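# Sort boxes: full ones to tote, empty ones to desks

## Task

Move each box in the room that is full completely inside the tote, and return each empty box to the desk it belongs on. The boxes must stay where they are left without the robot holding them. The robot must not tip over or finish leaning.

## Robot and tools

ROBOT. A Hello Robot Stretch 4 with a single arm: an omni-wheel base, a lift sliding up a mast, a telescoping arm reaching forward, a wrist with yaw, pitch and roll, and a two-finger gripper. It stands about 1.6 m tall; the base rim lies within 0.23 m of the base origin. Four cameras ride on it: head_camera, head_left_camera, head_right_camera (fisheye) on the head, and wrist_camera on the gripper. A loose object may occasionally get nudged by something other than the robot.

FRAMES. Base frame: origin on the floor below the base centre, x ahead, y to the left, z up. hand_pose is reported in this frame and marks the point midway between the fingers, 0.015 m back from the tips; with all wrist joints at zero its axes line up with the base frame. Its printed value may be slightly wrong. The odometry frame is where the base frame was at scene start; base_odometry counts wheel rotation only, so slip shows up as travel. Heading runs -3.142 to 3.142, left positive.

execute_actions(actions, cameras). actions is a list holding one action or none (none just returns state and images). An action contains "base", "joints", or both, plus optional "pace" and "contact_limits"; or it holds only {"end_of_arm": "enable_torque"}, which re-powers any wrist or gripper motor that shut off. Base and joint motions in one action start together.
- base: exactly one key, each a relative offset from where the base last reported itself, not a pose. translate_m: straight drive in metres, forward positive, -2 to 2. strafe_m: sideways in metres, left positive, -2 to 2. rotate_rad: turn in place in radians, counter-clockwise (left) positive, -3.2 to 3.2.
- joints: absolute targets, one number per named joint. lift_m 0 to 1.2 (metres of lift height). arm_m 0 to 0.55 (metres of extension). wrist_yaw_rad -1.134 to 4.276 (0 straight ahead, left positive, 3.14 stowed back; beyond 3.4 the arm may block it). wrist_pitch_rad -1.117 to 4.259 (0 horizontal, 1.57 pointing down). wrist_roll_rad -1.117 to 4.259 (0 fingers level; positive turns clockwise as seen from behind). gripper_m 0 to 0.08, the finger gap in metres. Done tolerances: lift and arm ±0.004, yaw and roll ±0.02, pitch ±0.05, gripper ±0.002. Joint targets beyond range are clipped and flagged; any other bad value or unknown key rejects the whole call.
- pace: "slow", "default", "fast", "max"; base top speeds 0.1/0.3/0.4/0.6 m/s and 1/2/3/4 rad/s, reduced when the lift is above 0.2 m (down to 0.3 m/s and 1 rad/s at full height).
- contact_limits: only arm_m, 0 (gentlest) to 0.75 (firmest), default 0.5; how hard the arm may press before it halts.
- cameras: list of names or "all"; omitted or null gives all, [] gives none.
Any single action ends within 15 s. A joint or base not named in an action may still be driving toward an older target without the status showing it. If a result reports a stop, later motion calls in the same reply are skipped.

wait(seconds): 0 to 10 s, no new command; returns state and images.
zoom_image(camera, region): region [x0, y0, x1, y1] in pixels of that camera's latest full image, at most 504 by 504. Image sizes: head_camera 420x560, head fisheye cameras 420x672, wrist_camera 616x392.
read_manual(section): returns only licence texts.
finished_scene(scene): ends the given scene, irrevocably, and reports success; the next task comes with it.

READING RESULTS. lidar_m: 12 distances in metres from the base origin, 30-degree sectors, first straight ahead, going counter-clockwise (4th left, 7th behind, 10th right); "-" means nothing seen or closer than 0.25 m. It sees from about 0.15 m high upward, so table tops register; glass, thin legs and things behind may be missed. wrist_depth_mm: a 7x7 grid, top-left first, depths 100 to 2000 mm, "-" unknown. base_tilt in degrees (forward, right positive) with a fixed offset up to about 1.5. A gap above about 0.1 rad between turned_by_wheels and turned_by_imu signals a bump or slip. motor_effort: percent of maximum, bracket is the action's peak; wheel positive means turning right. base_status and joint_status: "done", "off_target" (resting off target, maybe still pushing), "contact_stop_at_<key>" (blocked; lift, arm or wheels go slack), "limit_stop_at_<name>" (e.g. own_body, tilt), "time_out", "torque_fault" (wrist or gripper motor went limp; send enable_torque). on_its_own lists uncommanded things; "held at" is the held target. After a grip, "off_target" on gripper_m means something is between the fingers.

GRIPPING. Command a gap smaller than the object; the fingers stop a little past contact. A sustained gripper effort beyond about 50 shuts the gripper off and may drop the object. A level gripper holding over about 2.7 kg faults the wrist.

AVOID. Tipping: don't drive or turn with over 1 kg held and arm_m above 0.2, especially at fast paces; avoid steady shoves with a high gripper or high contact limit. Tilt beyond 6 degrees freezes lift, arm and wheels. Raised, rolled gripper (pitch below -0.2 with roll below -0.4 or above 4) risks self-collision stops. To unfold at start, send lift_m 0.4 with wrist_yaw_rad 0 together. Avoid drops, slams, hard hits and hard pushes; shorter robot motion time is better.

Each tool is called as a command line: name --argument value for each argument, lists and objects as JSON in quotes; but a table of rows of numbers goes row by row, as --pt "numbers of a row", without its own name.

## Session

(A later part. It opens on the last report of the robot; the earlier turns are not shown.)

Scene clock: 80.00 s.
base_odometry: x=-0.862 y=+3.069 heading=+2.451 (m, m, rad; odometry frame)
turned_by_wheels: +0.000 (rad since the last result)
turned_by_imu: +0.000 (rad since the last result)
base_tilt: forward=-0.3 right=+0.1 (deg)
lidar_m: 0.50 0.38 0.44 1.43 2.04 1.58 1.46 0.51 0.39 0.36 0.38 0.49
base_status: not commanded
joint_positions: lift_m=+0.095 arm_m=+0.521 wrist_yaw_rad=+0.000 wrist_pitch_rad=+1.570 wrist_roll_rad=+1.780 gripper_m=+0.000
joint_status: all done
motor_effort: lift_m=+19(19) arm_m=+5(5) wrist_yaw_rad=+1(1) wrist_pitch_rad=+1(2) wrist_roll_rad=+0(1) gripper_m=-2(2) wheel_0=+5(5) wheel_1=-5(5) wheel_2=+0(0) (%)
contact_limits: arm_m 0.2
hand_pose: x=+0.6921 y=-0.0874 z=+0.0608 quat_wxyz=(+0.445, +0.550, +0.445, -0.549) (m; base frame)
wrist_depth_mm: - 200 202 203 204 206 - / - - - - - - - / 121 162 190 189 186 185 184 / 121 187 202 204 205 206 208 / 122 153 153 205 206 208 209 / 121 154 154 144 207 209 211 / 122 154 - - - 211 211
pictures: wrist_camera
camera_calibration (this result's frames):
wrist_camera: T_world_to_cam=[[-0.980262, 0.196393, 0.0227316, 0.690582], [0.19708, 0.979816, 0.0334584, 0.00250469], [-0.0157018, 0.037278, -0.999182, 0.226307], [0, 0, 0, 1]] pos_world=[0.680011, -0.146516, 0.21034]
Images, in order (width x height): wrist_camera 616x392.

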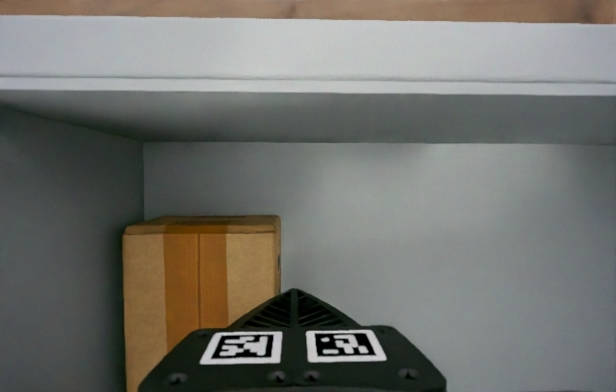

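execute_actions --actions '[{"joints":{"lift_m":0.3}}]' --cameras '[]'

execute_actions --actions '[{"base":{"translate_m":-0.1},"joints":{"lift_m":0.88,"arm_m":0,"gripper_m":0.08}}]' --cameras '[]'

execute_actions --actions '[{"base":{"strafe_m":1.11}}]' --cameras '[]'

execute_actions --actions '[{"base":{"translate_m":0.1},"joints":{"arm_m":0.43}}]' --cameras '["wrist_camera","head_camera"]'

Scene clock: 84.57 s.
base_odometry: x=-0.862 y=+3.069 heading=+2.451 (m, m, rad; odometry frame)
turned_by_wheels: +0.000 (rad since the last result)
turned_by_imu: +0.000 (rad since the last result)
base_tilt: forward=-0.3 right=+0.2 (deg)
lidar_m: 0.50 0.38 0.44 1.42 2.06 1.57 1.44 0.52 0.38 0.35 0.38 0.50
base_status: not commanded
joint_positions: lift_m=+0.300 arm_m=+0.521 wrist_yaw_rad=+0.000 wrist_pitch_rad=+1.570 wrist_roll_rad=+1.780 gripper_m=+0.000
joint_status: all done
motor_effort: lift_m=+24(26) arm_m=+5(5) wrist_yaw_rad=+0(1) wrist_pitch_rad=-2(2) wrist_roll_rad=+1(1) gripper_m=-1(1) wheel_0=+4(4) wheel_1=-5(5) wheel_2=+0(0) (%)
hand_pose: x=+0.6921 y=-0.0874 z=+0.2653 quat_wxyz=(+0.445, +0.550, +0.445, -0.549) (m; base frame)
wrist_depth_mm: 399 402 404 407 410 410 413 / 402 402 407 407 413 413 418 / 404 404 399 407 413 399 421 / 404 410 359 410 415 402 370 / 407 410 359 413 415 402 370 / 413 413 303 144 418 392 370 / 413 415 - - - 320 370
pictures: none
No camera images: the call's "cameras" was empty. Leave "cameras" out to get every camera's image.

Scene clock: 87.77 s.
base_odometry: x=-0.785 y=+3.005 heading=+2.450 (m, m, rad; odometry frame)
turned_by_wheels: -0.001 (rad since the last result)
turned_by_imu: +0.000 (rad since the last result)
base_tilt: forward=-0.3 right=+0.2 (deg)
lidar_m: 0.58 0.45 0.58 2.54 1.90 1.48 1.43 0.51 0.39 0.35 0.37 0.60
base_status: done
joint_positions: lift_m=+0.880 arm_m=+0.001 wrist_yaw_rad=+0.000 wrist_pitch_rad=+1.570 wrist_roll_rad=+1.780 gripper_m=+0.080
joint_status: all done
motor_effort: lift_m=+24(26) arm_m=-5(6) wrist_yaw_rad=+1(1) wrist_pitch_rad=+0(1) wrist_roll_rad=+0(0) gripper_m=+2(3) wheel_0=-4(9) wheel_1=-4(9) wheel_2=+2(11) (%)
hand_pose: x=+0.1718 y=-0.0874 z=+0.8453 quat_wxyz=(+0.445, +0.550, +0.445, -0.549) (m; base frame)
wrist_depth_mm: 574 615 676 732 820 917 991 / 798 904 976 991 1008 1025 1025 / 976 991 991 1008 809 1008 1025 / 976 991 991 788 798 798 373 / 991 1008 1008 798 809 1025 1025 / 1008 917 1025 1025 798 1025 1042 / - 114 1025 1025 1025 - -
pictures: none
No camera images: the call's "cameras" was empty. Leave "cameras" out to get every camera's image.

Scene clock: 92.80 s.
base_odometry: x=-1.493 y=+2.150 heading=+2.450 (m, m, rad; odometry frame)
turned_by_wheels: +0.000 (rad since the last result)
turned_by_imu: +0.000 (rad since the last result)
base_tilt: forward=-0.3 right=+0.2 (deg)
lidar_m: 0.44 0.48 0.68 1.42 1.51 1.37 1.33 1.40 1.55 1.48 0.61 0.46
base_status: done
joint_positions: lift_m=+0.880 arm_m=+0.001 wrist_yaw_rad=+0.000 wrist_pitch_rad=+1.570 wrist_roll_rad=+1.780 gripper_m=+0.080
joint_status: not commanded
motor_effort: lift_m=+23(23) arm_m=-5(5) wrist_yaw_rad=+0(1) wrist_pitch_rad=+0(0) wrist_roll_rad=+0(0) gripper_m=+2(2) wheel_0=-3(14) wheel_1=+4(14) wheel_2=+0(1) (%)
hand_pose: x=+0.1718 y=-0.0874 z=+0.8453 quat_wxyz=(+0.445, +0.550, +0.445, -0.549) (m; base frame)
wrist_depth_mm: 976 976 991 991 991 991 991 / 976 991 991 991 991 1008 1025 / 1008 991 991 1008 809 1008 1008 / 991 991 1008 788 788 798 373 / 1008 991 1025 798 798 1025 1025 / 1025 1008 1008 1025 798 1042 1042 / - 114 1025 1042 1025 - -
pictures: none
No camera images: the call's "cameras" was empty. Leave "cameras" out to get every camera's image.

Scene clock: 95.17 s.
base_odometry: x=-1.570 y=+2.214 heading=+2.451 (m, m, rad; odometry frame)
turned_by_wheels: +0.001 (rad since the last result)
turned_by_imu: +0.001 (rad since the last result)
base_tilt: forward=-0.2 right=+0.1 (deg)
lidar_m: 0.33 0.37 0.52 1.42 1.50 1.48 1.43 1.51 1.55 1.47 0.47 0.34
base_status: done
joint_positions: lift_m=+0.880 arm_m=+0.429 wrist_yaw_rad=+0.000 wrist_pitch_rad=+1.570 wrist_roll_rad=+1.780 gripper_m=+0.080
joint_status: all done
motor_effort: lift_m=+24(24) arm_m=+5(5) wrist_yaw_rad=-1(1) wrist_pitch_rad=+2(2) wrist_roll_rad=+0(1) gripper_m=+2(2) wheel_0=+5(10) wheel_1=+5(10) wheel_2=-2(12) (%)
hand_pose: x=+0.6003 y=-0.0874 z=+0.8453 quat_wxyz=(+0.445, +0.550, +0.445, -0.549) (m; base frame)
wrist_depth_mm: 263 264 265 267 270 271 272 / 264 266 267 268 271 272 274 / 265 267 270 271 272 273 276 / 268 270 270 272 273 276 277 / 268 270 272 273 276 278 278 / 270 221 273 276 276 278 281 / - 114 274 277 277 - -
pictures: head_camera, wrist_camera
camera_calibration (this result's frames):
wrist_camera: T_world_to_cam=[[-0.980347, 0.196049, 0.0220251, 0.583429], [0.196712, 0.979885, 0.0336004, -0.00555835], [-0.0149948, 0.0372726, -0.999193, 1.00841], [0, 0, 0, 1]] pos_world=[0.588177, -0.14652, 0.994929]
Images, in order (width x height): head_camera 420x560, wrist_camera 616x392.

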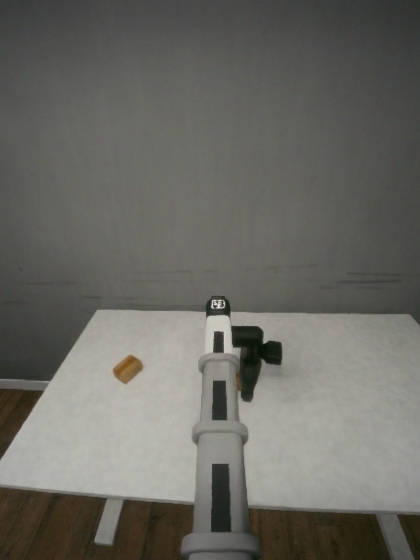

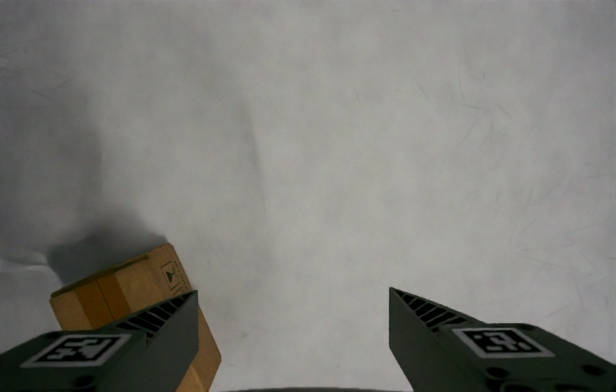

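execute_actions --actions '[{"base":{"strafe_m":0.017},"joints":{"arm_m":0.52,"wrist_roll_rad":1.38,"lift_m":0.85}}]' --cameras '["wrist_camera"]'

Scene clock: 98.50 s.
base_odometry: x=-1.580 y=+2.201 heading=+2.451 (m, m, rad; odometry frame)
turned_by_wheels: +0.000 (rad since the last result)
turned_by_imu: +0.000 (rad since the last result)
base_tilt: forward=-0.3 right=+0.1 (deg)
lidar_m: 0.34 0.37 0.52 1.41 1.47 1.48 1.41 1.52 1.56 1.50 0.48 0.35
base_status: done
joint_positions: lift_m=+0.850 arm_m=+0.519 wrist_yaw_rad=+0.000 wrist_pitch_rad=+1.570 wrist_roll_rad=+1.380 gripper_m=+0.080
joint_status: all done
motor_effort: lift_m=+19(24) arm_m=+5(4) wrist_yaw_rad=-1(1) wrist_pitch_rad=-1(0) wrist_roll_rad=-2(6) gripper_m=+2(2) wheel_0=-4(11) wheel_1=+5(13) wheel_2=+0(1) (%)
hand_pose: x=+0.6903 y=-0.0874 z=+0.8157 quat_wxyz=(+0.546, +0.450, +0.545, -0.450) (m; base frame)
wrist_depth_mm: 234 236 236 239 239 241 243 / 236 236 238 239 242 242 244 / 236 237 239 241 243 243 246 / 237 240 241 242 244 245 247 / 239 240 192 193 245 247 247 / 240 241 193 195 245 247 250 / - 114 195 196 247 - -
pictures: wrist_camera
camera_calibration (this result's frames):
wrist_camera: T_world_to_cam=[[-0.979403, -0.200685, 0.0222623, 0.636737], [-0.199899, 0.979253, 0.0332315, 0.251754], [-0.0284695, 0.0280968, -0.9992, 0.988683], [0, 0, 0, 1]] pos_world=[0.702095, -0.146526, 0.96535]
Images, in order (width x height): wrist_camera 616x392.

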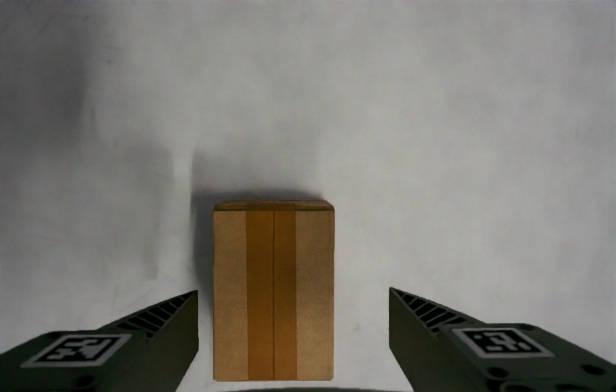

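execute_actions --actions '[{"joints":{"arm_m":0.53}}]' --cameras '[]'

execute_actions --actions '[{"joints":{"lift_m":0.787},"pace":"slow"}]' --cameras '["wrist_camera"]'

execute_actions --actions '[{"joints":{"gripper_m":0.03}}]' --cameras '[]'

execute_actions --actions '[{"joints":{"lift_m":0.9}}]' --cameras '[]'

execute_actions --actions '[{"joints":{"wrist_roll_rad":0,"wrist_pitch_rad":0,"arm_m":0.0},"base":{"translate_m":-0.1}}]' --cameras '["wrist_camera"]'

Scene clock: 101.13 s.
base_odometry: x=-1.580 y=+2.201 heading=+2.451 (m, m, rad; odometry frame)
turned_by_wheels: +0.000 (rad since the last result)
turned_by_imu: +0.000 (rad since the last result)
base_tilt: forward=-0.3 right=+0.1 (deg)
lidar_m: 0.34 0.36 0.52 1.40 1.46 1.48 1.43 1.50 1.56 1.50 0.48 0.37
base_status: not commanded
joint_positions: lift_m=+0.850 arm_m=+0.529 wrist_yaw_rad=+0.000 wrist_pitch_rad=+1.570 wrist_roll_rad=+1.380 gripper_m=+0.080
joint_status: all done
motor_effort: lift_m=+19(19) arm_m=+5(6) wrist_yaw_rad=-1(1) wrist_pitch_rad=+0(1) wrist_roll_rad=-1(1) gripper_m=+2(2) wheel_0=-4(4) wheel_1=+5(4) wheel_2=+0(1) (%)
hand_pose: x=+0.7003 y=-0.0874 z=+0.8157 quat_wxyz=(+0.545, +0.450, +0.545, -0.450) (m; base frame)
wrist_depth_mm: 234 236 236 238 239 241 243 / 236 236 238 239 241 243 244 / 237 237 239 241 242 244 246 / 238 239 241 241 243 246 246 / 239 241 241 193 245 247 248 / 240 241 194 194 245 248 250 / - 114 244 195 246 - -
pictures: none
No camera images: the call's "cameras" was empty. Leave "cameras" out to get every camera's image.

Scene clock: 102.53 s.
base_odometry: x=-1.580 y=+2.201 heading=+2.451 (m, m, rad; odometry frame)
turned_by_wheels: +0.000 (rad since the last result)
turned_by_imu: +0.000 (rad since the last result)
base_tilt: forward=-0.3 right=+0.1 (deg)
lidar_m: 0.35 0.37 0.54 1.39 1.49 1.47 1.43 1.51 1.54 1.50 0.46 0.35
base_status: not commanded
joint_positions: lift_m=+0.787 arm_m=+0.529 wrist_yaw_rad=+0.000 wrist_pitch_rad=+1.570 wrist_roll_rad=+1.380 gripper_m=+0.080
joint_status: all done
motor_effort: lift_m=+18(16) arm_m=+5(5) wrist_yaw_rad=-1(1) wrist_pitch_rad=+0(1) wrist_roll_rad=-2(1) gripper_m=+2(2) wheel_0=-4(4) wheel_1=+5(4) wheel_2=+1(0) (%)
hand_pose: x=+0.7003 y=-0.0874 z=+0.7528 quat_wxyz=(+0.545, +0.450, +0.545, -0.450) (m; base frame)
wrist_depth_mm: 173 174 175 176 177 178 179 / 174 175 176 177 178 179 180 / 175 176 177 178 179 180 181 / 175 177 177 179 180 181 182 / 176 178 129 129 181 182 183 / 178 179 129 130 140 183 185 / - 114 130 131 131 - -
pictures: wrist_camera
camera_calibration (this result's frames):
wrist_camera: T_world_to_cam=[[-0.979418, -0.20061, 0.0222628, 0.647942], [-0.199824, 0.979268, 0.0332316, 0.255792], [-0.0284679, 0.028099, -0.9992, 0.926048], [0, 0, 0, 1]] pos_world=[0.712082, -0.146527, 0.902381]
Images, in order (width x height): wrist_camera 616x392.

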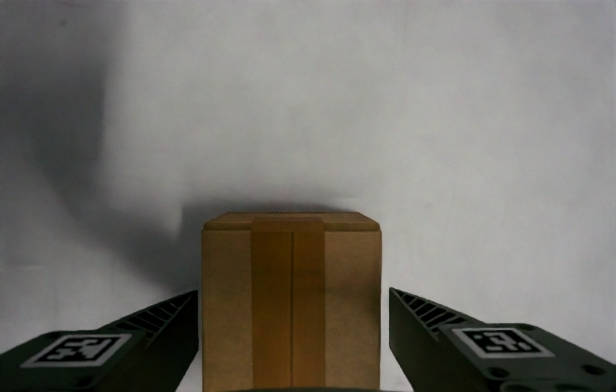

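Scene clock: 103.53 s.
base_odometry: x=-1.580 y=+2.201 heading=+2.451 (m, m, rad; odometry frame)
turned_by_wheels: +0.000 (rad since the last result)
turned_by_imu: +0.000 (rad since the last result)
base_tilt: forward=-0.3 right=+0.2 (deg)
lidar_m: 0.34 0.35 0.52 1.39 1.50 1.49 1.42 1.52 1.55 1.50 0.47 0.36
base_status: not commanded
joint_positions: lift_m=+0.787 arm_m=+0.529 wrist_yaw_rad=+0.000 wrist_pitch_rad=+1.570 wrist_roll_rad=+1.380 gripper_m=+0.059
joint_status: gripper_m off_target (ended at +0.059, target +0.030)
on_its_own: gripper_m is held at +0.053, not at your +0.030, by its contact guard: the fingers met something
motor_effort: lift_m=+18(18) arm_m=+4(5) wrist_yaw_rad=+0(1) wrist_pitch_rad=+0(2) wrist_roll_rad=-2(1) gripper_m=-40(45) wheel_0=-4(5) wheel_1=+5(5) wheel_2=+0(0) (%)
hand_pose: x=+0.7003 y=-0.0874 z=+0.7528 quat_wxyz=(+0.546, +0.450, +0.545, -0.450) (m; base frame)
wrist_depth_mm: 173 174 175 176 177 178 179 / 174 175 176 177 178 179 180 / 175 176 177 178 179 180 181 / 176 177 178 178 180 181 182 / 177 178 129 129 180 182 182 / 178 179 129 130 132 183 184 / 178 - 130 131 131 - -
pictures: none
No camera images: the call's "cameras" was empty. Leave "cameras" out to get every camera's image.

Scene clock: 105.03 s.
base_odometry: x=-1.580 y=+2.201 heading=+2.451 (m, m, rad; odometry frame)
turned_by_wheels: +0.000 (rad since the last result)
turned_by_imu: +0.000 (rad since the last result)
base_tilt: forward=-0.2 right=+0.1 (deg)
lidar_m: 0.33 0.35 0.52 1.40 1.46 1.47 1.43 1.51 1.57 1.51 0.47 0.35
base_status: not commanded
joint_positions: lift_m=+0.900 arm_m=+0.529 wrist_yaw_rad=+0.000 wrist_pitch_rad=+1.570 wrist_roll_rad=+1.380 gripper_m=+0.059
joint_status: all done
on_its_own: gripper_m is held at +0.053, not at your +0.030, by its contact guard: the fingers met something
motor_effort: lift_m=+26(27) arm_m=+5(4) wrist_yaw_rad=+0(1) wrist_pitch_rad=+1(0) wrist_roll_rad=-1(1) gripper_m=-40(40) wheel_0=-4(4) wheel_1=+5(5) wheel_2=+0(0) (%)
hand_pose: x=+0.7003 y=-0.0874 z=+0.8652 quat_wxyz=(+0.545, +0.450, +0.545, -0.450) (m; base frame)
wrist_depth_mm: 281 282 283 287 289 290 290 / 282 285 286 289 290 291 294 / 283 286 287 289 291 293 294 / 285 287 290 290 291 294 297 / 287 290 129 129 294 297 298 / 287 290 129 130 132 298 300 / 290 - 130 131 131 - 301
pictures: none
No camera images: the call's "cameras" was empty. Leave "cameras" out to get every camera's image.

Scene clock: 107.63 s.
base_odometry: x=-1.504 y=+2.137 heading=+2.450 (m, m, rad; odometry frame)
turned_by_wheels: -0.001 (rad since the last result)
turned_by_imu: -0.001 (rad since the last result)
base_tilt: forward=-0.3 right=+0.2 (deg)
lidar_m: 0.44 0.46 0.67 1.39 1.48 1.38 1.34 1.41 1.56 1.49 0.60 0.47
base_status: done
joint_positions: lift_m=+0.900 arm_m=+0.001 wrist_yaw_rad=+0.000 wrist_pitch_rad=+0.006 wrist_roll_rad=+0.000 gripper_m=+0.059
joint_status: all done
on_its_own: gripper_m is held at +0.053, not at your +0.030, by its contact guard: the fingers met something
motor_effort: lift_m=+25(25) arm_m=-4(6) wrist_yaw_rad=+0(3) wrist_pitch_rad=-18(21) wrist_roll_rad=-1(5) gripper_m=-40(40) wheel_0=-4(9) wheel_1=-5(11) wheel_2=+0(11) (%)
hand_pose: x=+0.3844 y=-0.0875 z=+1.0766 quat_wxyz=(+1.000, +0.000, +0.003, +0.000) (m; base frame)
wrist_depth_mm: 991 991 991 1008 991 1008 1008 / 991 1008 1008 1008 991 1008 991 / 1008 1025 991 1008 1008 1008 1008 / 1008 1008 1008 1025 1008 1025 1008 / 1008 1025 129 130 1025 1025 1008 / 1025 1042 129 130 132 1042 1042 / 931 - 130 131 131 - 960
pictures: wrist_camera
camera_calibration (this result's frames):
wrist_camera: T_world_to_cam=[[-0.023159, -0.999667, 0.0113579, -0.0943597], [-0.0397606, -0.0104309, -0.999155, 1.1453], [0.998941, -0.023591, -0.0395058, -0.192012], [0, 0, 0, 1]] pos_world=[0.235161, -0.0869114, 1.13782]
Images, in order (width x height): wrist_camera 616x392.

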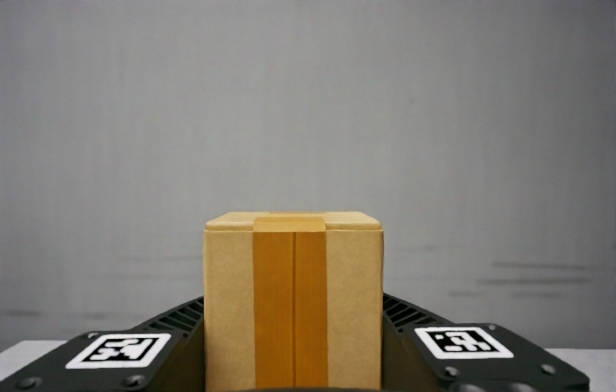

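execute_actions --actions '[{"base":{"strafe_m":-1.117}}]' --cameras '[]'

execute_actions --actions '[{"base":{"translate_m":0.1},"joints":{"lift_m":0.3,"wrist_pitch_rad":1.57,"wrist_roll_rad":1.78,"arm_m":0.3}}]' --cameras '[]'

execute_actions --actions '[{"joints":{"lift_m":0.22,"arm_m":0.48}}]' --cameras '["wrist_camera"]'

Scene clock: 114.10 s.
base_odometry: x=-0.791 y=+2.997 heading=+2.450 (m, m, rad; odometry frame)
turned_by_wheels: +0.000 (rad since the last result)
turned_by_imu: -0.001 (rad since the last result)
base_tilt: forward=-0.3 right=+0.1 (deg)
lidar_m: 0.60 0.47 0.58 2.52 1.90 1.47 1.48 0.53 0.41 0.37 0.38 0.60
base_status: done
joint_positions: lift_m=+0.900 arm_m=+0.001 wrist_yaw_rad=+0.000 wrist_pitch_rad=+0.006 wrist_roll_rad=+0.000 gripper_m=+0.059
joint_status: not commanded
on_its_own: gripper_m is held at +0.053, not at your +0.030, by its contact guard: the fingers met something
motor_effort: lift_m=+25(25) arm_m=-4(5) wrist_yaw_rad=-1(2) wrist_pitch_rad=-18(19) wrist_roll_rad=-1(1) gripper_m=-40(40) wheel_0=+3(12) wheel_1=-4(14) wheel_2=+1(0) (%)
hand_pose: x=+0.3844 y=-0.0874 z=+1.0766 quat_wxyz=(+1.000, +0.000, +0.003, +0.000) (m; base frame)
wrist_depth_mm: 946 960 960 946 960 778 530 / 960 960 960 960 960 778 530 / 976 976 976 991 976 768 525 / 976 976 960 976 976 768 530 / 976 976 129 129 976 778 530 / 976 991 129 130 132 723 521 / 946 - 130 131 131 - 488
pictures: none
No camera images: the call's "cameras" was empty. Leave "cameras" out to get every camera's image.

Scene clock: 117.40 s.
base_odometry: x=-0.868 y=+3.061 heading=+2.451 (m, m, rad; odometry frame)
turned_by_wheels: +0.001 (rad since the last result)
turned_by_imu: +0.001 (rad since the last result)
base_tilt: forward=-0.2 right=+0.2 (deg)
lidar_m: 0.50 0.38 0.45 1.45 2.06 1.58 1.47 0.53 0.39 0.37 0.39 0.52
base_status: done
joint_positions: lift_m=+0.300 arm_m=+0.299 wrist_yaw_rad=+0.000 wrist_pitch_rad=+1.570 wrist_roll_rad=+1.780 gripper_m=+0.059
joint_status: all done
on_its_own: gripper_m is held at +0.053, not at your +0.030, by its contact guard: the fingers met something
motor_effort: lift_m=+20(21) arm_m=+5(7) wrist_yaw_rad=-1(1) wrist_pitch_rad=-1(14) wrist_roll_rad=+1(5) gripper_m=-40(40) wheel_0=+6(9) wheel_1=+6(10) wheel_2=-3(11) (%)
hand_pose: x=+0.4703 y=-0.0874 z=+0.2656 quat_wxyz=(+0.445, +0.550, +0.445, -0.549) (m; base frame)
wrist_depth_mm: 399 399 404 404 410 413 413 / 402 404 407 410 413 415 418 / 404 404 407 410 415 418 418 / 404 404 293 413 418 421 424 / 377 410 129 129 418 421 424 / 357 410 129 130 132 424 427 / 407 - 130 131 131 - 427
pictures: none
No camera images: the call's "cameras" was empty. Leave "cameras" out to get every camera's image.

Scene clock: 119.03 s.
base_odometry: x=-0.868 y=+3.061 heading=+2.451 (m, m, rad; odometry frame)
turned_by_wheels: +0.000 (rad since the last result)
turned_by_imu: +0.000 (rad since the last result)
base_tilt: forward=-0.3 right=+0.1 (deg)
lidar_m: 0.49 0.39 0.45 1.41 2.03 1.57 1.44 0.52 0.39 0.36 0.40 0.51
base_status: not commanded
joint_positions: lift_m=+0.220 arm_m=+0.479 wrist_yaw_rad=+0.000 wrist_pitch_rad=+1.570 wrist_roll_rad=+1.780 gripper_m=+0.059
joint_status: all done
on_its_own: gripper_m is held at +0.053, not at your +0.030, by its contact guard: the fingers met something
motor_effort: lift_m=+21(20) arm_m=+5(5) wrist_yaw_rad=-1(2) wrist_pitch_rad=+1(0) wrist_roll_rad=+1(1) gripper_m=-41(40) wheel_0=+5(6) wheel_1=+5(6) wheel_2=-3(3) (%)
hand_pose: x=+0.6503 y=-0.0874 z=+0.1856 quat_wxyz=(+0.445, +0.550, +0.445, -0.549) (m; base frame)
wrist_depth_mm: 320 322 324 327 329 330 332 / 322 324 325 327 329 332 332 / 212 207 208 210 211 213 214 / 224 277 325 329 330 306 224 / 224 276 129 129 332 306 223 / 225 273 129 130 132 286 224 / 330 - 130 131 131 - -
pictures: wrist_camera
camera_calibration (this result's frames):
wrist_camera: T_world_to_cam=[[-0.980382, 0.195877, 0.0219843, 0.647002], [0.196538, 0.97992, 0.0336084, 0.00688659], [-0.0149597, 0.0372698, -0.999193, 0.349914], [0, 0, 0, 1]] pos_world=[0.63819, -0.146522, 0.335176]
Images, in order (width x height): wrist_camera 616x392.

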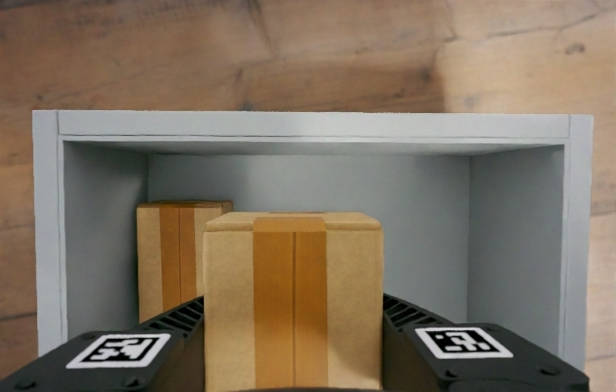

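execute_actions --actions '[{"joints":{"arm_m":0.464,"lift_m":0.16}}]' --cameras '[]'

execute_actions --actions '[{"joints":{"lift_m":0.076},"pace":"slow"}]' --cameras '["wrist_camera"]'

execute_actions --actions '[{"joints":{"gripper_m":0.068}}]' --cameras '[]'

execute_actions --actions '[{"joints":{"lift_m":0.16}}]' --cameras '["wrist_camera"]'

Scene clock: 122.70 s.
base_odometry: x=-0.868 y=+3.061 heading=+2.451 (m, m, rad; odometry frame)
turned_by_wheels: +0.000 (rad since the last result)
turned_by_imu: +0.000 (rad since the last result)
base_tilt: forward=-0.3 right=+0.2 (deg)
lidar_m: 0.51 0.39 0.44 1.42 2.04 1.56 1.45 0.53 0.40 0.35 0.40 0.51
base_status: not commanded
joint_positions: lift_m=+0.160 arm_m=+0.465 wrist_yaw_rad=+0.000 wrist_pitch_rad=+1.570 wrist_roll_rad=+1.780 gripper_m=+0.059
joint_status: all done
on_its_own: gripper_m is held at +0.053, not at your +0.030, by its contact guard: the fingers met something
motor_effort: lift_m=+21(20) arm_m=-4(5) wrist_yaw_rad=+0(1) wrist_pitch_rad=+0(3) wrist_roll_rad=+1(0) gripper_m=-40(40) wheel_0=+5(5) wheel_1=+5(5) wheel_2=-3(2) (%)
hand_pose: x=+0.6359 y=-0.0874 z=+0.1256 quat_wxyz=(+0.445, +0.550, +0.445, -0.549) (m; base frame)
wrist_depth_mm: 262 263 265 267 267 271 272 / 263 264 266 267 268 270 273 / 174 173 172 170 169 167 167 / 213 264 267 267 270 270 202 / 213 216 129 129 271 272 202 / 213 217 129 130 132 258 202 / 194 - 130 131 131 - -
pictures: none
No camera images: the call's "cameras" was empty. Leave "cameras" out to get every camera's image.

Scene clock: 124.27 s.
base_odometry: x=-0.868 y=+3.061 heading=+2.451 (m, m, rad; odometry frame)
turned_by_wheels: +0.000 (rad since the last result)
turned_by_imu: +0.000 (rad since the last result)
base_tilt: forward=-0.2 right=+0.1 (deg)
lidar_m: 0.50 0.37 0.46 1.44 2.04 1.56 1.48 0.54 0.39 0.37 0.41 0.51
base_status: not commanded
joint_positions: lift_m=+0.076 arm_m=+0.465 wrist_yaw_rad=+0.000 wrist_pitch_rad=+1.570 wrist_roll_rad=+1.780 gripper_m=+0.059
joint_status: all done
on_its_own: gripper_m is held at +0.053, not at your +0.030, by its contact guard: the fingers met something
motor_effort: lift_m=+20(20) arm_m=-4(4) wrist_yaw_rad=+0(0) wrist_pitch_rad=+0(0) wrist_roll_rad=+0(0) gripper_m=-40(40) wheel_0=+6(6) wheel_1=+5(5) wheel_2=-3(3) (%)
hand_pose: x=+0.6359 y=-0.0874 z=+0.0416 quat_wxyz=(+0.445, +0.550, +0.445, -0.549) (m; base frame)
wrist_depth_mm: - - - - - - - / - - - - - - - / 174 173 171 170 169 167 186 / 180 181 182 183 185 186 187 / 132 159 129 129 186 188 187 / 132 147 129 130 132 189 189 / 133 - 130 131 131 - -
pictures: wrist_camera
camera_calibration (this result's frames):
wrist_camera: T_world_to_cam=[[-0.980333, 0.196085, 0.0223063, 0.635959], [0.196758, 0.979878, 0.0335438, 0.014428], [-0.01528, 0.037273, -0.999188, 0.206043], [0, 0, 0, 1]] pos_world=[0.623761, -0.14652, 0.191206]
Images, in order (width x height): wrist_camera 616x392.

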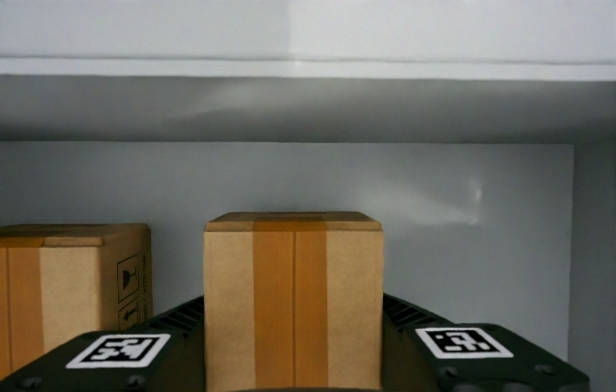

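Scene clock: 125.00 s.
base_odometry: x=-0.868 y=+3.061 heading=+2.451 (m, m, rad; odometry frame)
turned_by_wheels: +0.000 (rad since the last result)
turned_by_imu: +0.000 (rad since the last result)
base_tilt: forward=-0.3 right=+0.1 (deg)
lidar_m: 0.51 0.38 0.43 1.44 2.04 1.56 1.44 0.52 0.38 0.37 0.40 0.51
base_status: not commanded
joint_positions: lift_m=+0.076 arm_m=+0.465 wrist_yaw_rad=+0.000 wrist_pitch_rad=+1.570 wrist_roll_rad=+1.780 gripper_m=+0.068
joint_status: all done
motor_effort: lift_m=+21(20) arm_m=-4(4) wrist_yaw_rad=-2(1) wrist_pitch_rad=-1(3) wrist_roll_rad=+0(0) gripper_m=+2(34) wheel_0=+6(5) wheel_1=+5(5) wheel_2=-2(2) (%)
hand_pose: x=+0.6360 y=-0.0874 z=+0.0416 quat_wxyz=(+0.445, +0.550, +0.445, -0.549) (m; base frame)
wrist_depth_mm: - - - - - - - / - - - - - - - / 173 172 171 169 168 167 187 / 181 183 184 185 186 187 188 / 133 158 135 135 187 188 189 / 134 137 135 136 137 189 190 / 134 101 136 137 134 - -
pictures: none
No camera images: the call's "cameras" was empty. Leave "cameras" out to get every camera's image.

Scene clock: 126.33 s.
base_odometry: x=-0.868 y=+3.061 heading=+2.451 (m, m, rad; odometry frame)
turned_by_wheels: +0.000 (rad since the last result)
turned_by_imu: +0.000 (rad since the last result)
base_tilt: forward=-0.3 right=+0.2 (deg)
lidar_m: 0.49 0.39 0.44 1.43 2.05 1.57 1.48 0.54 0.39 0.38 0.40 0.49
base_status: not commanded
joint_positions: lift_m=+0.160 arm_m=+0.465 wrist_yaw_rad=+0.000 wrist_pitch_rad=+1.570 wrist_roll_rad=+1.780 gripper_m=+0.068
joint_status: all done
motor_effort: lift_m=+24(26) arm_m=-5(4) wrist_yaw_rad=-1(1) wrist_pitch_rad=+1(2) wrist_roll_rad=+0(0) gripper_m=+2(3) wheel_0=+5(5) wheel_1=+5(6) wheel_2=-2(3) (%)
hand_pose: x=+0.6360 y=-0.0874 z=+0.1253 quat_wxyz=(+0.445, +0.550, +0.445, -0.549) (m; base frame)
wrist_depth_mm: 264 264 266 267 270 270 272 / 264 264 266 268 270 271 273 / 174 173 172 170 168 167 166 / 212 266 266 267 271 272 203 / 213 217 255 220 272 273 203 / 212 218 220 220 273 260 202 / 185 101 272 274 141 - -
pictures: wrist_camera
camera_calibration (this result's frames):
wrist_camera: T_world_to_cam=[[-0.980383, 0.195883, 0.021886, 0.634259], [0.196541, 0.979919, 0.0336281, 0.0117303], [-0.0148593, 0.03727, -0.999195, 0.28942], [0, 0, 0, 1]] pos_world=[0.623812, -0.146522, 0.274911]
Images, in order (width x height): wrist_camera 616x392.

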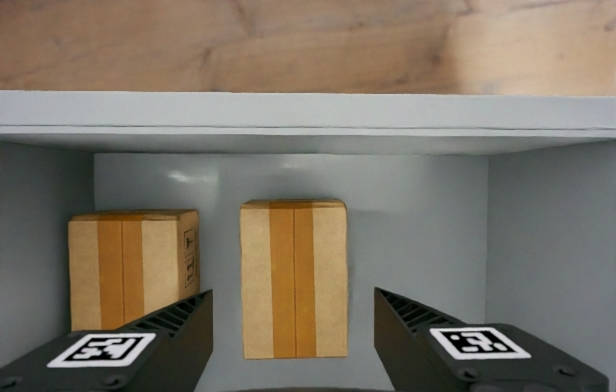

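execute_actions --actions '[{"joints":{"arm_m":0.40,"gripper_m":0}}]' --cameras '[]'

execute_actions --actions '[{"joints":{"lift_m":0.095}}]' --cameras '[]'

execute_actions --actions '[{"joints":{"arm_m":0.459},"contact_limits":{"arm_m":0.2},"pace":"slow"}]' --cameras '["wrist_camera"]'

execute_actions --actions '[{"joints":{"lift_m":0.3}}]' --cameras '["wrist_camera"]'

Scene clock: 130.33 s.
base_odometry: x=-0.868 y=+3.061 heading=+2.451 (m, m, rad; odometry frame)
turned_by_wheels: +0.000 (rad since the last result)
turned_by_imu: +0.000 (rad since the last result)
base_tilt: forward=-0.2 right=+0.1 (deg)
lidar_m: 0.53 0.39 0.45 1.41 2.04 1.57 1.45 0.54 0.38 0.36 0.40 0.61
base_status: not commanded
joint_positions: lift_m=+0.160 arm_m=+0.401 wrist_yaw_rad=+0.000 wrist_pitch_rad=+1.570 wrist_roll_rad=+1.780 gripper_m=+0.000
joint_status: all done
motor_effort: lift_m=+24(24) arm_m=-4(4) wrist_yaw_rad=+0(1) wrist_pitch_rad=+1(3) wrist_roll_rad=+1(1) gripper_m=-1(2) wheel_0=+6(5) wheel_1=+5(5) wheel_2=-2(3) (%)
hand_pose: x=+0.5719 y=-0.0874 z=+0.1253 quat_wxyz=(+0.445, +0.550, +0.445, -0.549) (m; base frame)
wrist_depth_mm: 262 264 266 266 268 271 272 / 264 266 267 270 271 273 274 / 148 149 150 151 151 153 274 / 264 265 266 268 271 156 277 / 219 219 220 271 271 156 279 / 217 219 220 144 243 156 281 / 219 249 - - - 167 283
pictures: none
No camera images: the call's "cameras" was empty. Leave "cameras" out to get every camera's image.

Scene clock: 131.53 s.
base_odometry: x=-0.868 y=+3.061 heading=+2.451 (m, m, rad; odometry frame)
turned_by_wheels: +0.000 (rad since the last result)
turned_by_imu: +0.000 (rad since the last result)
base_tilt: forward=-0.3 right=+0.1 (deg)
lidar_m: 0.51 0.39 0.45 1.46 2.05 1.59 1.49 0.53 0.38 0.37 0.40 0.63
base_status: not commanded
joint_positions: lift_m=+0.095 arm_m=+0.401 wrist_yaw_rad=+0.000 wrist_pitch_rad=+1.570 wrist_roll_rad=+1.780 gripper_m=+0.000
joint_status: all done
motor_effort: lift_m=+19(22) arm_m=-5(4) wrist_yaw_rad=+0(0) wrist_pitch_rad=-1(1) wrist_roll_rad=+0(0) gripper_m=-1(1) wheel_0=+6(5) wheel_1=+5(5) wheel_2=-3(3) (%)
hand_pose: x=+0.5719 y=-0.0874 z=+0.0607 quat_wxyz=(+0.445, +0.550, +0.445, -0.549) (m; base frame)
wrist_depth_mm: 200 201 202 203 204 206 208 / 201 201 202 204 206 207 208 / - - - - - - - / 200 202 203 204 204 145 111 / 191 154 203 205 206 145 111 / 175 154 154 144 208 145 111 / 182 154 - - - 145 111
pictures: none
No camera images: the call's "cameras" was empty. Leave "cameras" out to get every camera's image.

Scene clock: 133.37 s.
base_odometry: x=-0.868 y=+3.061 heading=+2.451 (m, m, rad; odometry frame)
turned_by_wheels: +0.000 (rad since the last result)
turned_by_imu: +0.000 (rad since the last result)
base_tilt: forward=-0.3 right=+0.1 (deg)
lidar_m: 0.49 0.38 0.44 1.41 2.05 1.56 1.47 0.54 0.39 0.37 0.41 0.53
base_status: not commanded
joint_positions: lift_m=+0.095 arm_m=+0.458 wrist_yaw_rad=+0.000 wrist_pitch_rad=+1.571 wrist_roll_rad=+1.780 gripper_m=+0.000
joint_status: all done
motor_effort: lift_m=+19(19) arm_m=+5(5) wrist_yaw_rad=+0(0) wrist_pitch_rad=-2(4) wrist_roll_rad=+0(0) gripper_m=-1(2) wheel_0=+5(5) wheel_1=+5(5) wheel_2=-3(2) (%)
contact_limits: arm_m 0.2
hand_pose: x=+0.6289 y=-0.0874 z=+0.0607 quat_wxyz=(+0.445, +0.549, +0.445, -0.550) (m; base frame)
wrist_depth_mm: 200 201 202 203 205 206 206 / - - - - - - - / 176 178 179 179 179 179 179 / 200 202 203 204 206 207 193 / 152 153 153 205 207 208 191 / 153 154 154 144 208 209 191 / 154 154 - - - 211 192
pictures: wrist_camera
camera_calibration (this result's frames):
wrist_camera: T_world_to_cam=[[-0.980228, 0.196514, 0.0231578, 0.62866], [0.197215, 0.979792, 0.0333729, 0.0148649], [-0.0161316, 0.0372801, -0.999175, 0.225584], [0, 0, 0, 1]] pos_world=[0.616937, -0.146514, 0.210344]
Images, in order (width x height): wrist_camera 616x392.

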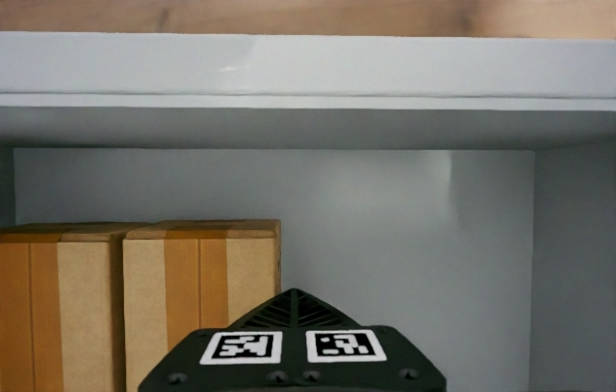

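Scene clock: 135.30 s.
base_odometry: x=-0.868 y=+3.061 heading=+2.451 (m, m, rad; odometry frame)
turned_by_wheels: +0.000 (rad since the last result)
turned_by_imu: +0.000 (rad since the last result)
base_tilt: forward=-0.3 right=+0.1 (deg)
lidar_m: 0.50 0.37 0.44 1.43 2.04 1.56 1.45 0.53 0.39 0.36 0.39 0.49
base_status: not commanded
joint_positions: lift_m=+0.300 arm_m=+0.458 wrist_yaw_rad=+0.000 wrist_pitch_rad=+1.570 wrist_roll_rad=+1.780 gripper_m=+0.000
joint_status: all done
motor_effort: lift_m=+24(24) arm_m=+5(5) wrist_yaw_rad=+0(1) wrist_pitch_rad=-1(2) wrist_roll_rad=+0(1) gripper_m=-1(1) wheel_0=+5(5) wheel_1=+5(6) wheel_2=-3(3) (%)
hand_pose: x=+0.6291 y=-0.0874 z=+0.2653 quat_wxyz=(+0.445, +0.550, +0.445, -0.549) (m; base frame)
wrist_depth_mm: 399 399 404 407 410 413 415 / 402 404 404 407 413 413 418 / 404 340 370 364 357 415 418 / 407 343 407 410 413 330 421 / 410 342 359 415 415 418 424 / 410 343 362 144 415 424 430 / 415 306 - - - 424 430
pictures: wrist_camera
camera_calibration (this result's frames):
wrist_camera: T_world_to_cam=[[-0.980289, 0.196261, 0.0226726, 0.624271], [0.196946, 0.979843, 0.0334703, 0.00814427], [-0.0156467, 0.0372758, -0.999183, 0.429695], [0, 0, 0, 1]] pos_world=[0.617085, -0.146518, 0.414917]
Images, in order (width x height): wrist_camera 616x392.

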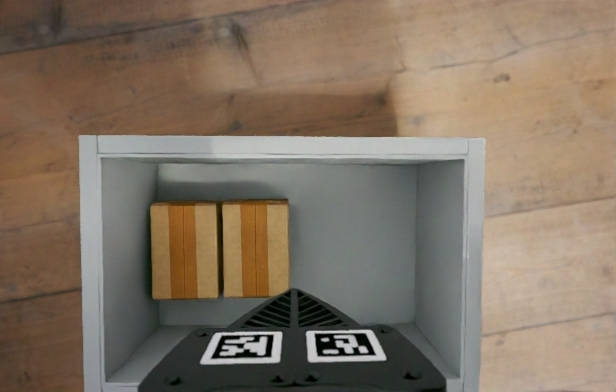

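execute_actions --actions '[{"base":{"translate_m":-0.1},"joints":{"lift_m":0.9,"arm_m":0,"gripper_m":0.08}}]' --cameras '[]'

execute_actions --actions '[{"base":{"strafe_m":1.42},"joints":{"wrist_yaw_rad":1.57,"wrist_roll_rad":1.57}}]' --cameras '[]'

execute_actions --actions '[{"base":{"translate_m":0.1},"joints":{"arm_m":0.4}}]' --cameras '["wrist_camera","head_camera"]'

Scene clock: 142.83 s.
base_odometry: x=-0.791 y=+2.997 heading=+2.450 (m, m, rad; odometry frame)
turned_by_wheels: -0.001 (rad since the last result)
turned_by_imu: +0.000 (rad since the last result)
base_tilt: forward=-0.3 right=+0.2 (deg)
lidar_m: 0.59 0.47 0.60 2.51 1.90 1.48 1.45 0.54 0.40 0.37 0.40 0.60
base_status: done
joint_positions: lift_m=+0.900 arm_m=+0.001 wrist_yaw_rad=+0.000 wrist_pitch_rad=+1.570 wrist_roll_rad=+1.780 gripper_m=+0.080
joint_status: all done
motor_effort: lift_m=+24(26) arm_m=-4(4) wrist_yaw_rad=+1(1) wrist_pitch_rad=-1(1) wrist_roll_rad=+0(0) gripper_m=+2(1) wheel_0=-5(9) wheel_1=-6(8) wheel_2=+1(14) (%)
hand_pose: x=+0.1718 y=-0.0874 z=+0.8653 quat_wxyz=(+0.445, +0.550, +0.445, -0.549) (m; base frame)
wrist_depth_mm: 597 640 691 759 842 931 1008 / 831 917 1008 1025 1008 1025 1042 / 1008 1025 1008 1025 831 1025 1042 / 1025 1008 1025 809 820 809 373 / 946 1025 1025 820 820 1042 1078 / 1025 904 1025 1042 820 1060 1060 / - 114 1042 1042 1060 - -
pictures: none
No camera images: the call's "cameras" was empty. Leave "cameras" out to get every camera's image.

Scene clock: 148.90 s.
base_odometry: x=-1.697 y=+1.904 heading=+2.450 (m, m, rad; odometry frame)
turned_by_wheels: +0.000 (rad since the last result)
turned_by_imu: +0.000 (rad since the last result)
base_tilt: forward=-0.2 right=+0.1 (deg)
lidar_m: 0.46 0.49 1.13 1.11 1.16 1.38 1.31 1.40 1.86 1.80 0.64 0.48
base_status: done
joint_positions: lift_m=+0.900 arm_m=+0.001 wrist_yaw_rad=+1.570 wrist_pitch_rad=+1.570 wrist_roll_rad=+1.570 gripper_m=+0.080
joint_status: all done
motor_effort: lift_m=+24(24) arm_m=-4(4) wrist_yaw_rad=+0(6) wrist_pitch_rad=-1(0) wrist_roll_rad=-1(3) gripper_m=+2(2) wheel_0=-4(13) wheel_1=+6(13) wheel_2=+0(3) (%)
hand_pose: x=+0.2591 y=+0.0000 z=+0.8654 quat_wxyz=(+0.707, +0.000, +0.707, +0.000) (m; base frame)
wrist_depth_mm: 991 1008 1008 1008 1008 1025 1008 / 1008 1008 1008 1008 1025 1025 1042 / 1008 1008 1008 1008 1025 1042 1042 / 1008 1008 1025 1025 1042 1042 1042 / 1008 1025 1025 820 1025 1042 1060 / 1025 1042 809 820 820 1060 1042 / - 114 820 831 820 - -
pictures: none
No camera images: the call's "cameras" was empty. Leave "cameras" out to get every camera's image.

Scene clock: 151.20 s.
base_odometry: x=-1.774 y=+1.967 heading=+2.450 (m, m, rad; odometry frame)
turned_by_wheels: +0.000 (rad since the last result)
turned_by_imu: +0.001 (rad since the last result)
base_tilt: forward=-0.3 right=+0.2 (deg)
lidar_m: 0.35 0.39 1.67 1.08 1.16 1.46 1.41 1.49 1.86 1.24 0.51 0.36
base_status: done
joint_positions: lift_m=+0.900 arm_m=+0.399 wrist_yaw_rad=+1.570 wrist_pitch_rad=+1.570 wrist_roll_rad=+1.570 gripper_m=+0.080
joint_status: all done
motor_effort: lift_m=+24(24) arm_m=+5(5) wrist_yaw_rad=+0(0) wrist_pitch_rad=+0(3) wrist_roll_rad=-1(0) gripper_m=+2(1) wheel_0=+4(10) wheel_1=+5(12) wheel_2=-3(12) (%)
hand_pose: x=+0.6575 y=+0.0000 z=+0.8654 quat_wxyz=(+0.707, +0.000, +0.707, +0.000) (m; base frame)
wrist_depth_mm: 282 283 285 286 286 289 289 / 283 283 286 238 289 290 293 / 285 287 238 240 291 293 294 / 287 290 290 291 294 294 296 / 289 290 291 293 294 297 298 / 290 291 293 294 296 298 300 / - 114 296 298 297 - -
pictures: head_camera, wrist_camera
camera_calibration (this result's frames):
wrist_camera: T_world_to_cam=[[0.011283, -0.999683, 0.0225092, -0.0304622], [-0.999387, -0.0105279, 0.0333871, 0.683492], [-0.0331396, -0.0228721, -0.999189, 1.03792], [0, 0, 0, 1]] pos_world=[0.717813, 0.000482584, 1.01495]
Images, in order (width x height): head_camera 420x560, wrist_camera 616x392.

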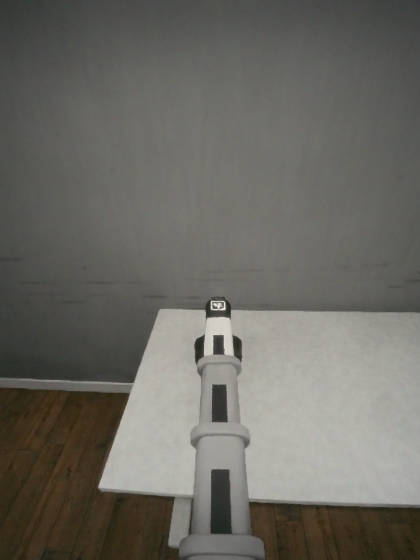

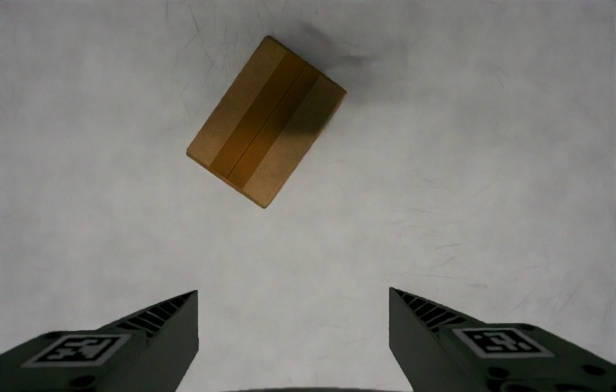

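execute_actions --actions '[{"base":{"strafe_m":0.014},"joints":{"arm_m":0.492,"wrist_roll_rad":2.19,"lift_m":0.85}}]' --cameras '["wrist_camera"]'

Scene clock: 153.63 s.
base_odometry: x=-1.783 y=+1.957 heading=+2.450 (m, m, rad; odometry frame)
turned_by_wheels: +0.000 (rad since the last result)
turned_by_imu: +0.000 (rad since the last result)
base_tilt: forward=-0.3 right=+0.1 (deg)
lidar_m: 0.35 0.37 1.70 1.08 1.13 1.46 1.41 1.52 1.92 1.23 0.50 0.39
base_status: done
joint_positions: lift_m=+0.850 arm_m=+0.491 wrist_yaw_rad=+1.570 wrist_pitch_rad=+1.570 wrist_roll_rad=+2.190 gripper_m=+0.080
joint_status: all done
motor_effort: lift_m=+18(21) arm_m=+4(5) wrist_yaw_rad=-1(0) wrist_pitch_rad=-2(0) wrist_roll_rad=+1(5) gripper_m=+2(2) wheel_0=-6(10) wheel_1=+5(13) wheel_2=+0(1) (%)
hand_pose: x=+0.7495 y=+0.0001 z=+0.8158 quat_wxyz=(+0.673, +0.216, +0.674, -0.215) (m; base frame)
wrist_depth_mm: 231 233 234 236 237 238 240 / 233 234 236 237 238 240 240 / 235 236 237 239 241 241 243 / 236 237 239 240 242 244 246 / 238 239 240 192 244 246 248 / 239 240 193 193 245 248 249 / - 114 194 195 247 - -
pictures: wrist_camera
camera_calibration (this result's frames):
wrist_camera: T_world_to_cam=[[-0.570992, -0.820646, 0.0225725, 0.405994], [-0.819952, 0.571437, 0.0337294, 0.642284], [-0.0405787, 0.000750831, -0.999176, 0.99699], [0, 0, 0, 1]] pos_world=[0.798918, -0.0345958, 0.96534]
Images, in order (width x height): wrist_camera 616x392.

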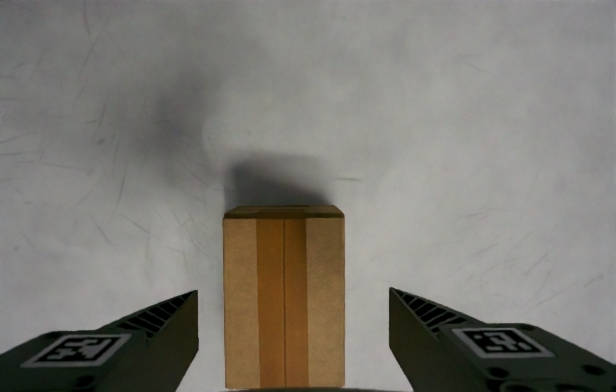

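execute_actions --actions '[{"joints":{"lift_m":0.787,"arm_m":0.497},"pace":"slow"}]' --cameras '["wrist_camera"]'

execute_actions --actions '[{"joints":{"gripper_m":0.03}}]' --cameras '[]'

execute_actions --actions '[{"joints":{"lift_m":0.9}}]' --cameras '[]'

execute_actions --actions '[{"joints":{"wrist_yaw_rad":0,"wrist_roll_rad":0,"arm_m":0.0},"base":{"translate_m":-0.1}}]' --cameras '[]'

execute_actions --actions '[{"joints":{"wrist_pitch_rad":0}}]' --cameras '["wrist_camera"]'

Scene clock: 156.87 s.
base_odometry: x=-1.783 y=+1.957 heading=+2.450 (m, m, rad; odometry frame)
turned_by_wheels: +0.000 (rad since the last result)
turned_by_imu: +0.000 (rad since the last result)
base_tilt: forward=-0.3 right=+0.1 (deg)
lidar_m: 0.35 0.37 1.70 1.08 1.14 1.46 1.42 1.51 1.91 1.23 0.50 0.37
base_status: not commanded
joint_positions: lift_m=+0.787 arm_m=+0.496 wrist_yaw_rad=+1.570 wrist_pitch_rad=+1.570 wrist_roll_rad=+2.190 gripper_m=+0.080
joint_status: all done
motor_effort: lift_m=+18(18) arm_m=+5(4) wrist_yaw_rad=-2(1) wrist_pitch_rad=-1(0) wrist_roll_rad=+1(1) gripper_m=+2(2) wheel_0=-6(6) wheel_1=+5(5) wheel_2=+0(0) (%)
hand_pose: x=+0.7545 y=+0.0001 z=+0.7528 quat_wxyz=(+0.673, +0.216, +0.674, -0.215) (m; base frame)
wrist_depth_mm: 170 171 172 174 175 176 177 / 171 173 174 175 176 177 178 / 173 174 175 176 177 179 179 / 174 175 176 177 178 180 180 / 175 176 134 129 180 181 182 / 177 177 128 129 140 182 183 / - 114 129 130 131 - -
pictures: wrist_camera
camera_calibration (this result's frames):
wrist_camera: T_world_to_cam=[[-0.570993, -0.820644, 0.0225724, 0.410254], [-0.819951, 0.571439, 0.0337295, 0.64848], [-0.0405787, 0.000751038, -0.999176, 0.934254], [0, 0, 0, 1]] pos_world=[0.803885, -0.0345959, 0.902351]
Images, in order (width x height): wrist_camera 616x392.

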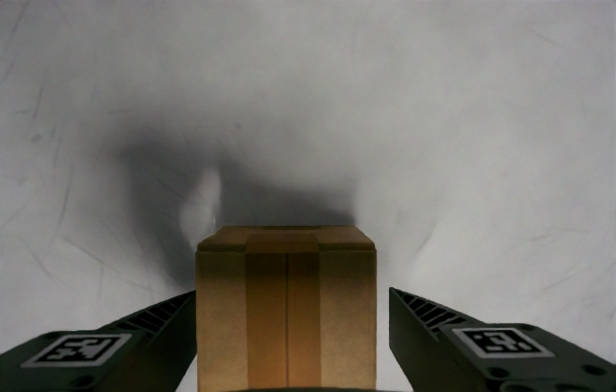

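Scene clock: 157.87 s.
base_odometry: x=-1.783 y=+1.957 heading=+2.450 (m, m, rad; odometry frame)
turned_by_wheels: +0.000 (rad since the last result)
turned_by_imu: +0.000 (rad since the last result)
base_tilt: forward=-0.4 right=+0.1 (deg)
lidar_m: 0.34 0.38 1.69 1.08 1.15 1.48 1.41 1.53 1.90 1.22 0.50 0.37
base_status: not commanded
joint_positions: lift_m=+0.787 arm_m=+0.496 wrist_yaw_rad=+1.570 wrist_pitch_rad=+1.570 wrist_roll_rad=+2.190 gripper_m=+0.059
joint_status: gripper_m off_target (ended at +0.059, target +0.030)
on_its_own: gripper_m is held at +0.053, not at your +0.030, by its contact guard: the fingers met something
motor_effort: lift_m=+18(18) arm_m=+5(5) wrist_yaw_rad=-1(1) wrist_pitch_rad=+1(0) wrist_roll_rad=+1(1) gripper_m=-40(43) wheel_0=-6(6) wheel_1=+5(5) wheel_2=+0(1) (%)
hand_pose: x=+0.7545 y=+0.0001 z=+0.7528 quat_wxyz=(+0.673, +0.216, +0.674, -0.215) (m; base frame)
wrist_depth_mm: 170 171 172 174 174 176 177 / 172 172 174 175 176 177 178 / 173 174 175 176 177 178 179 / 174 175 176 177 178 180 181 / 175 177 134 129 179 181 182 / 177 178 128 129 130 182 183 / 178 - 129 130 130 - -
pictures: none
No camera images: the call's "cameras" was empty. Leave "cameras" out to get every camera's image.

Scene clock: 159.37 s.
base_odometry: x=-1.783 y=+1.957 heading=+2.450 (m, m, rad; odometry frame)
turned_by_wheels: +0.000 (rad since the last result)
turned_by_imu: +0.000 (rad since the last result)
base_tilt: forward=-0.3 right=+0.2 (deg)
lidar_m: 0.34 0.38 1.69 1.08 1.15 1.46 1.41 1.48 1.90 1.24 0.50 0.38
base_status: not commanded
joint_positions: lift_m=+0.900 arm_m=+0.496 wrist_yaw_rad=+1.570 wrist_pitch_rad=+1.570 wrist_roll_rad=+2.190 gripper_m=+0.059
joint_status: all done
on_its_own: gripper_m is held at +0.053, not at your +0.030, by its contact guard: the fingers met something
motor_effort: lift_m=+25(27) arm_m=+5(5) wrist_yaw_rad=+0(1) wrist_pitch_rad=+1(1) wrist_roll_rad=+1(1) gripper_m=-40(40) wheel_0=-6(7) wheel_1=+5(5) wheel_2=+1(0) (%)
hand_pose: x=+0.7545 y=+0.0001 z=+0.8652 quat_wxyz=(+0.673, +0.216, +0.674, -0.215) (m; base frame)
wrist_depth_mm: 278 279 282 283 285 287 289 / 279 282 283 286 287 289 291 / 282 285 285 287 289 291 294 / 285 286 287 290 291 294 296 / 286 289 134 129 294 297 298 / 289 290 128 129 130 297 300 / 290 - 129 130 130 - 301
pictures: none
No camera images: the call's "cameras" was empty. Leave "cameras" out to get every camera's image.

Scene clock: 161.90 s.
base_odometry: x=-1.706 y=+1.893 heading=+2.450 (m, m, rad; odometry frame)
turned_by_wheels: -0.001 (rad since the last result)
turned_by_imu: -0.001 (rad since the last result)
base_tilt: forward=-0.3 right=+0.1 (deg)
lidar_m: 0.45 0.48 1.12 1.08 1.15 1.35 1.31 1.39 1.90 1.80 0.65 0.47
base_status: done
joint_positions: lift_m=+0.900 arm_m=+0.001 wrist_yaw_rad=+0.000 wrist_pitch_rad=+1.570 wrist_roll_rad=+0.000 gripper_m=+0.059
joint_status: all done
on_its_own: gripper_m is held at +0.053, not at your +0.030, by its contact guard: the fingers met something
motor_effort: lift_m=+25(25) arm_m=-5(5) wrist_yaw_rad=+1(6) wrist_pitch_rad=-1(0) wrist_roll_rad=-1(6) gripper_m=-41(41) wheel_0=-4(10) wheel_1=-5(10) wheel_2=+1(14) (%)
hand_pose: x=+0.1718 y=-0.0874 z=+0.8652 quat_wxyz=(+0.707, +0.000, +0.707, +0.000) (m; base frame)
wrist_depth_mm: 991 991 1008 1008 1042 1025 1042 / 991 1008 1008 1025 1025 1042 1042 / 1008 1008 1025 1042 1025 1042 1042 / 991 1025 1008 1025 1025 1042 1060 / 1025 1008 135 129 1025 1042 1060 / 1008 1042 129 129 130 1042 1078 / 1008 - 129 130 131 - 1078
pictures: none
No camera images: the call's "cameras" was empty. Leave "cameras" out to get every camera's image.

Scene clock: 163.37 s.
base_odometry: x=-1.706 y=+1.893 heading=+2.450 (m, m, rad; odometry frame)
turned_by_wheels: +0.000 (rad since the last result)
turned_by_imu: +0.000 (rad since the last result)
base_tilt: forward=-0.3 right=+0.1 (deg)
lidar_m: 0.45 0.49 1.14 1.07 1.14 1.36 1.32 1.39 1.90 1.82 0.65 0.49
base_status: not commanded
joint_positions: lift_m=+0.900 arm_m=+0.001 wrist_yaw_rad=+0.000 wrist_pitch_rad=+0.006 wrist_roll_rad=+0.000 gripper_m=+0.059
joint_status: all done
on_its_own: gripper_m is held at +0.053, not at your +0.030, by its contact guard: the fingers met something
motor_effort: lift_m=+25(25) arm_m=-4(4) wrist_yaw_rad=-1(1) wrist_pitch_rad=-15(22) wrist_roll_rad=-1(1) gripper_m=-40(41) wheel_0=-4(4) wheel_1=-5(5) wheel_2=+2(1) (%)
hand_pose: x=+0.3843 y=-0.0874 z=+1.0766 quat_wxyz=(+1.000, +0.000, +0.003, +0.000) (m; base frame)
wrist_depth_mm: 1008 991 1008 1008 1008 1008 1008 / 1025 1008 1025 1025 1025 1025 1008 / 1008 1025 1008 1008 1008 1025 1025 / 1025 1008 1025 1025 1025 1008 1042 / 1025 1042 134 129 1025 1025 1025 / 1042 1025 128 129 130 1042 1042 / 1042 - 129 130 130 - 960
pictures: wrist_camera
camera_calibration (this result's frames):
wrist_camera: T_world_to_cam=[[-0.0229916, -0.999671, 0.0113972, -0.0944323], [-0.0396043, -0.0104805, -0.99916, 1.14527], [0.998951, -0.0234237, -0.0393503, -0.19211], [0, 0, 0, 1]] pos_world=[0.235095, -0.0868981, 1.13782]
Images, in order (width x height): wrist_camera 616x392.

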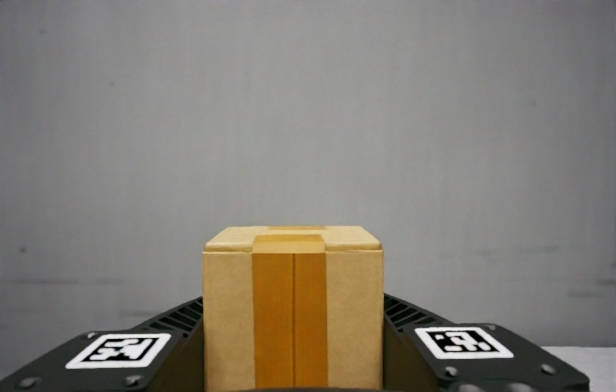

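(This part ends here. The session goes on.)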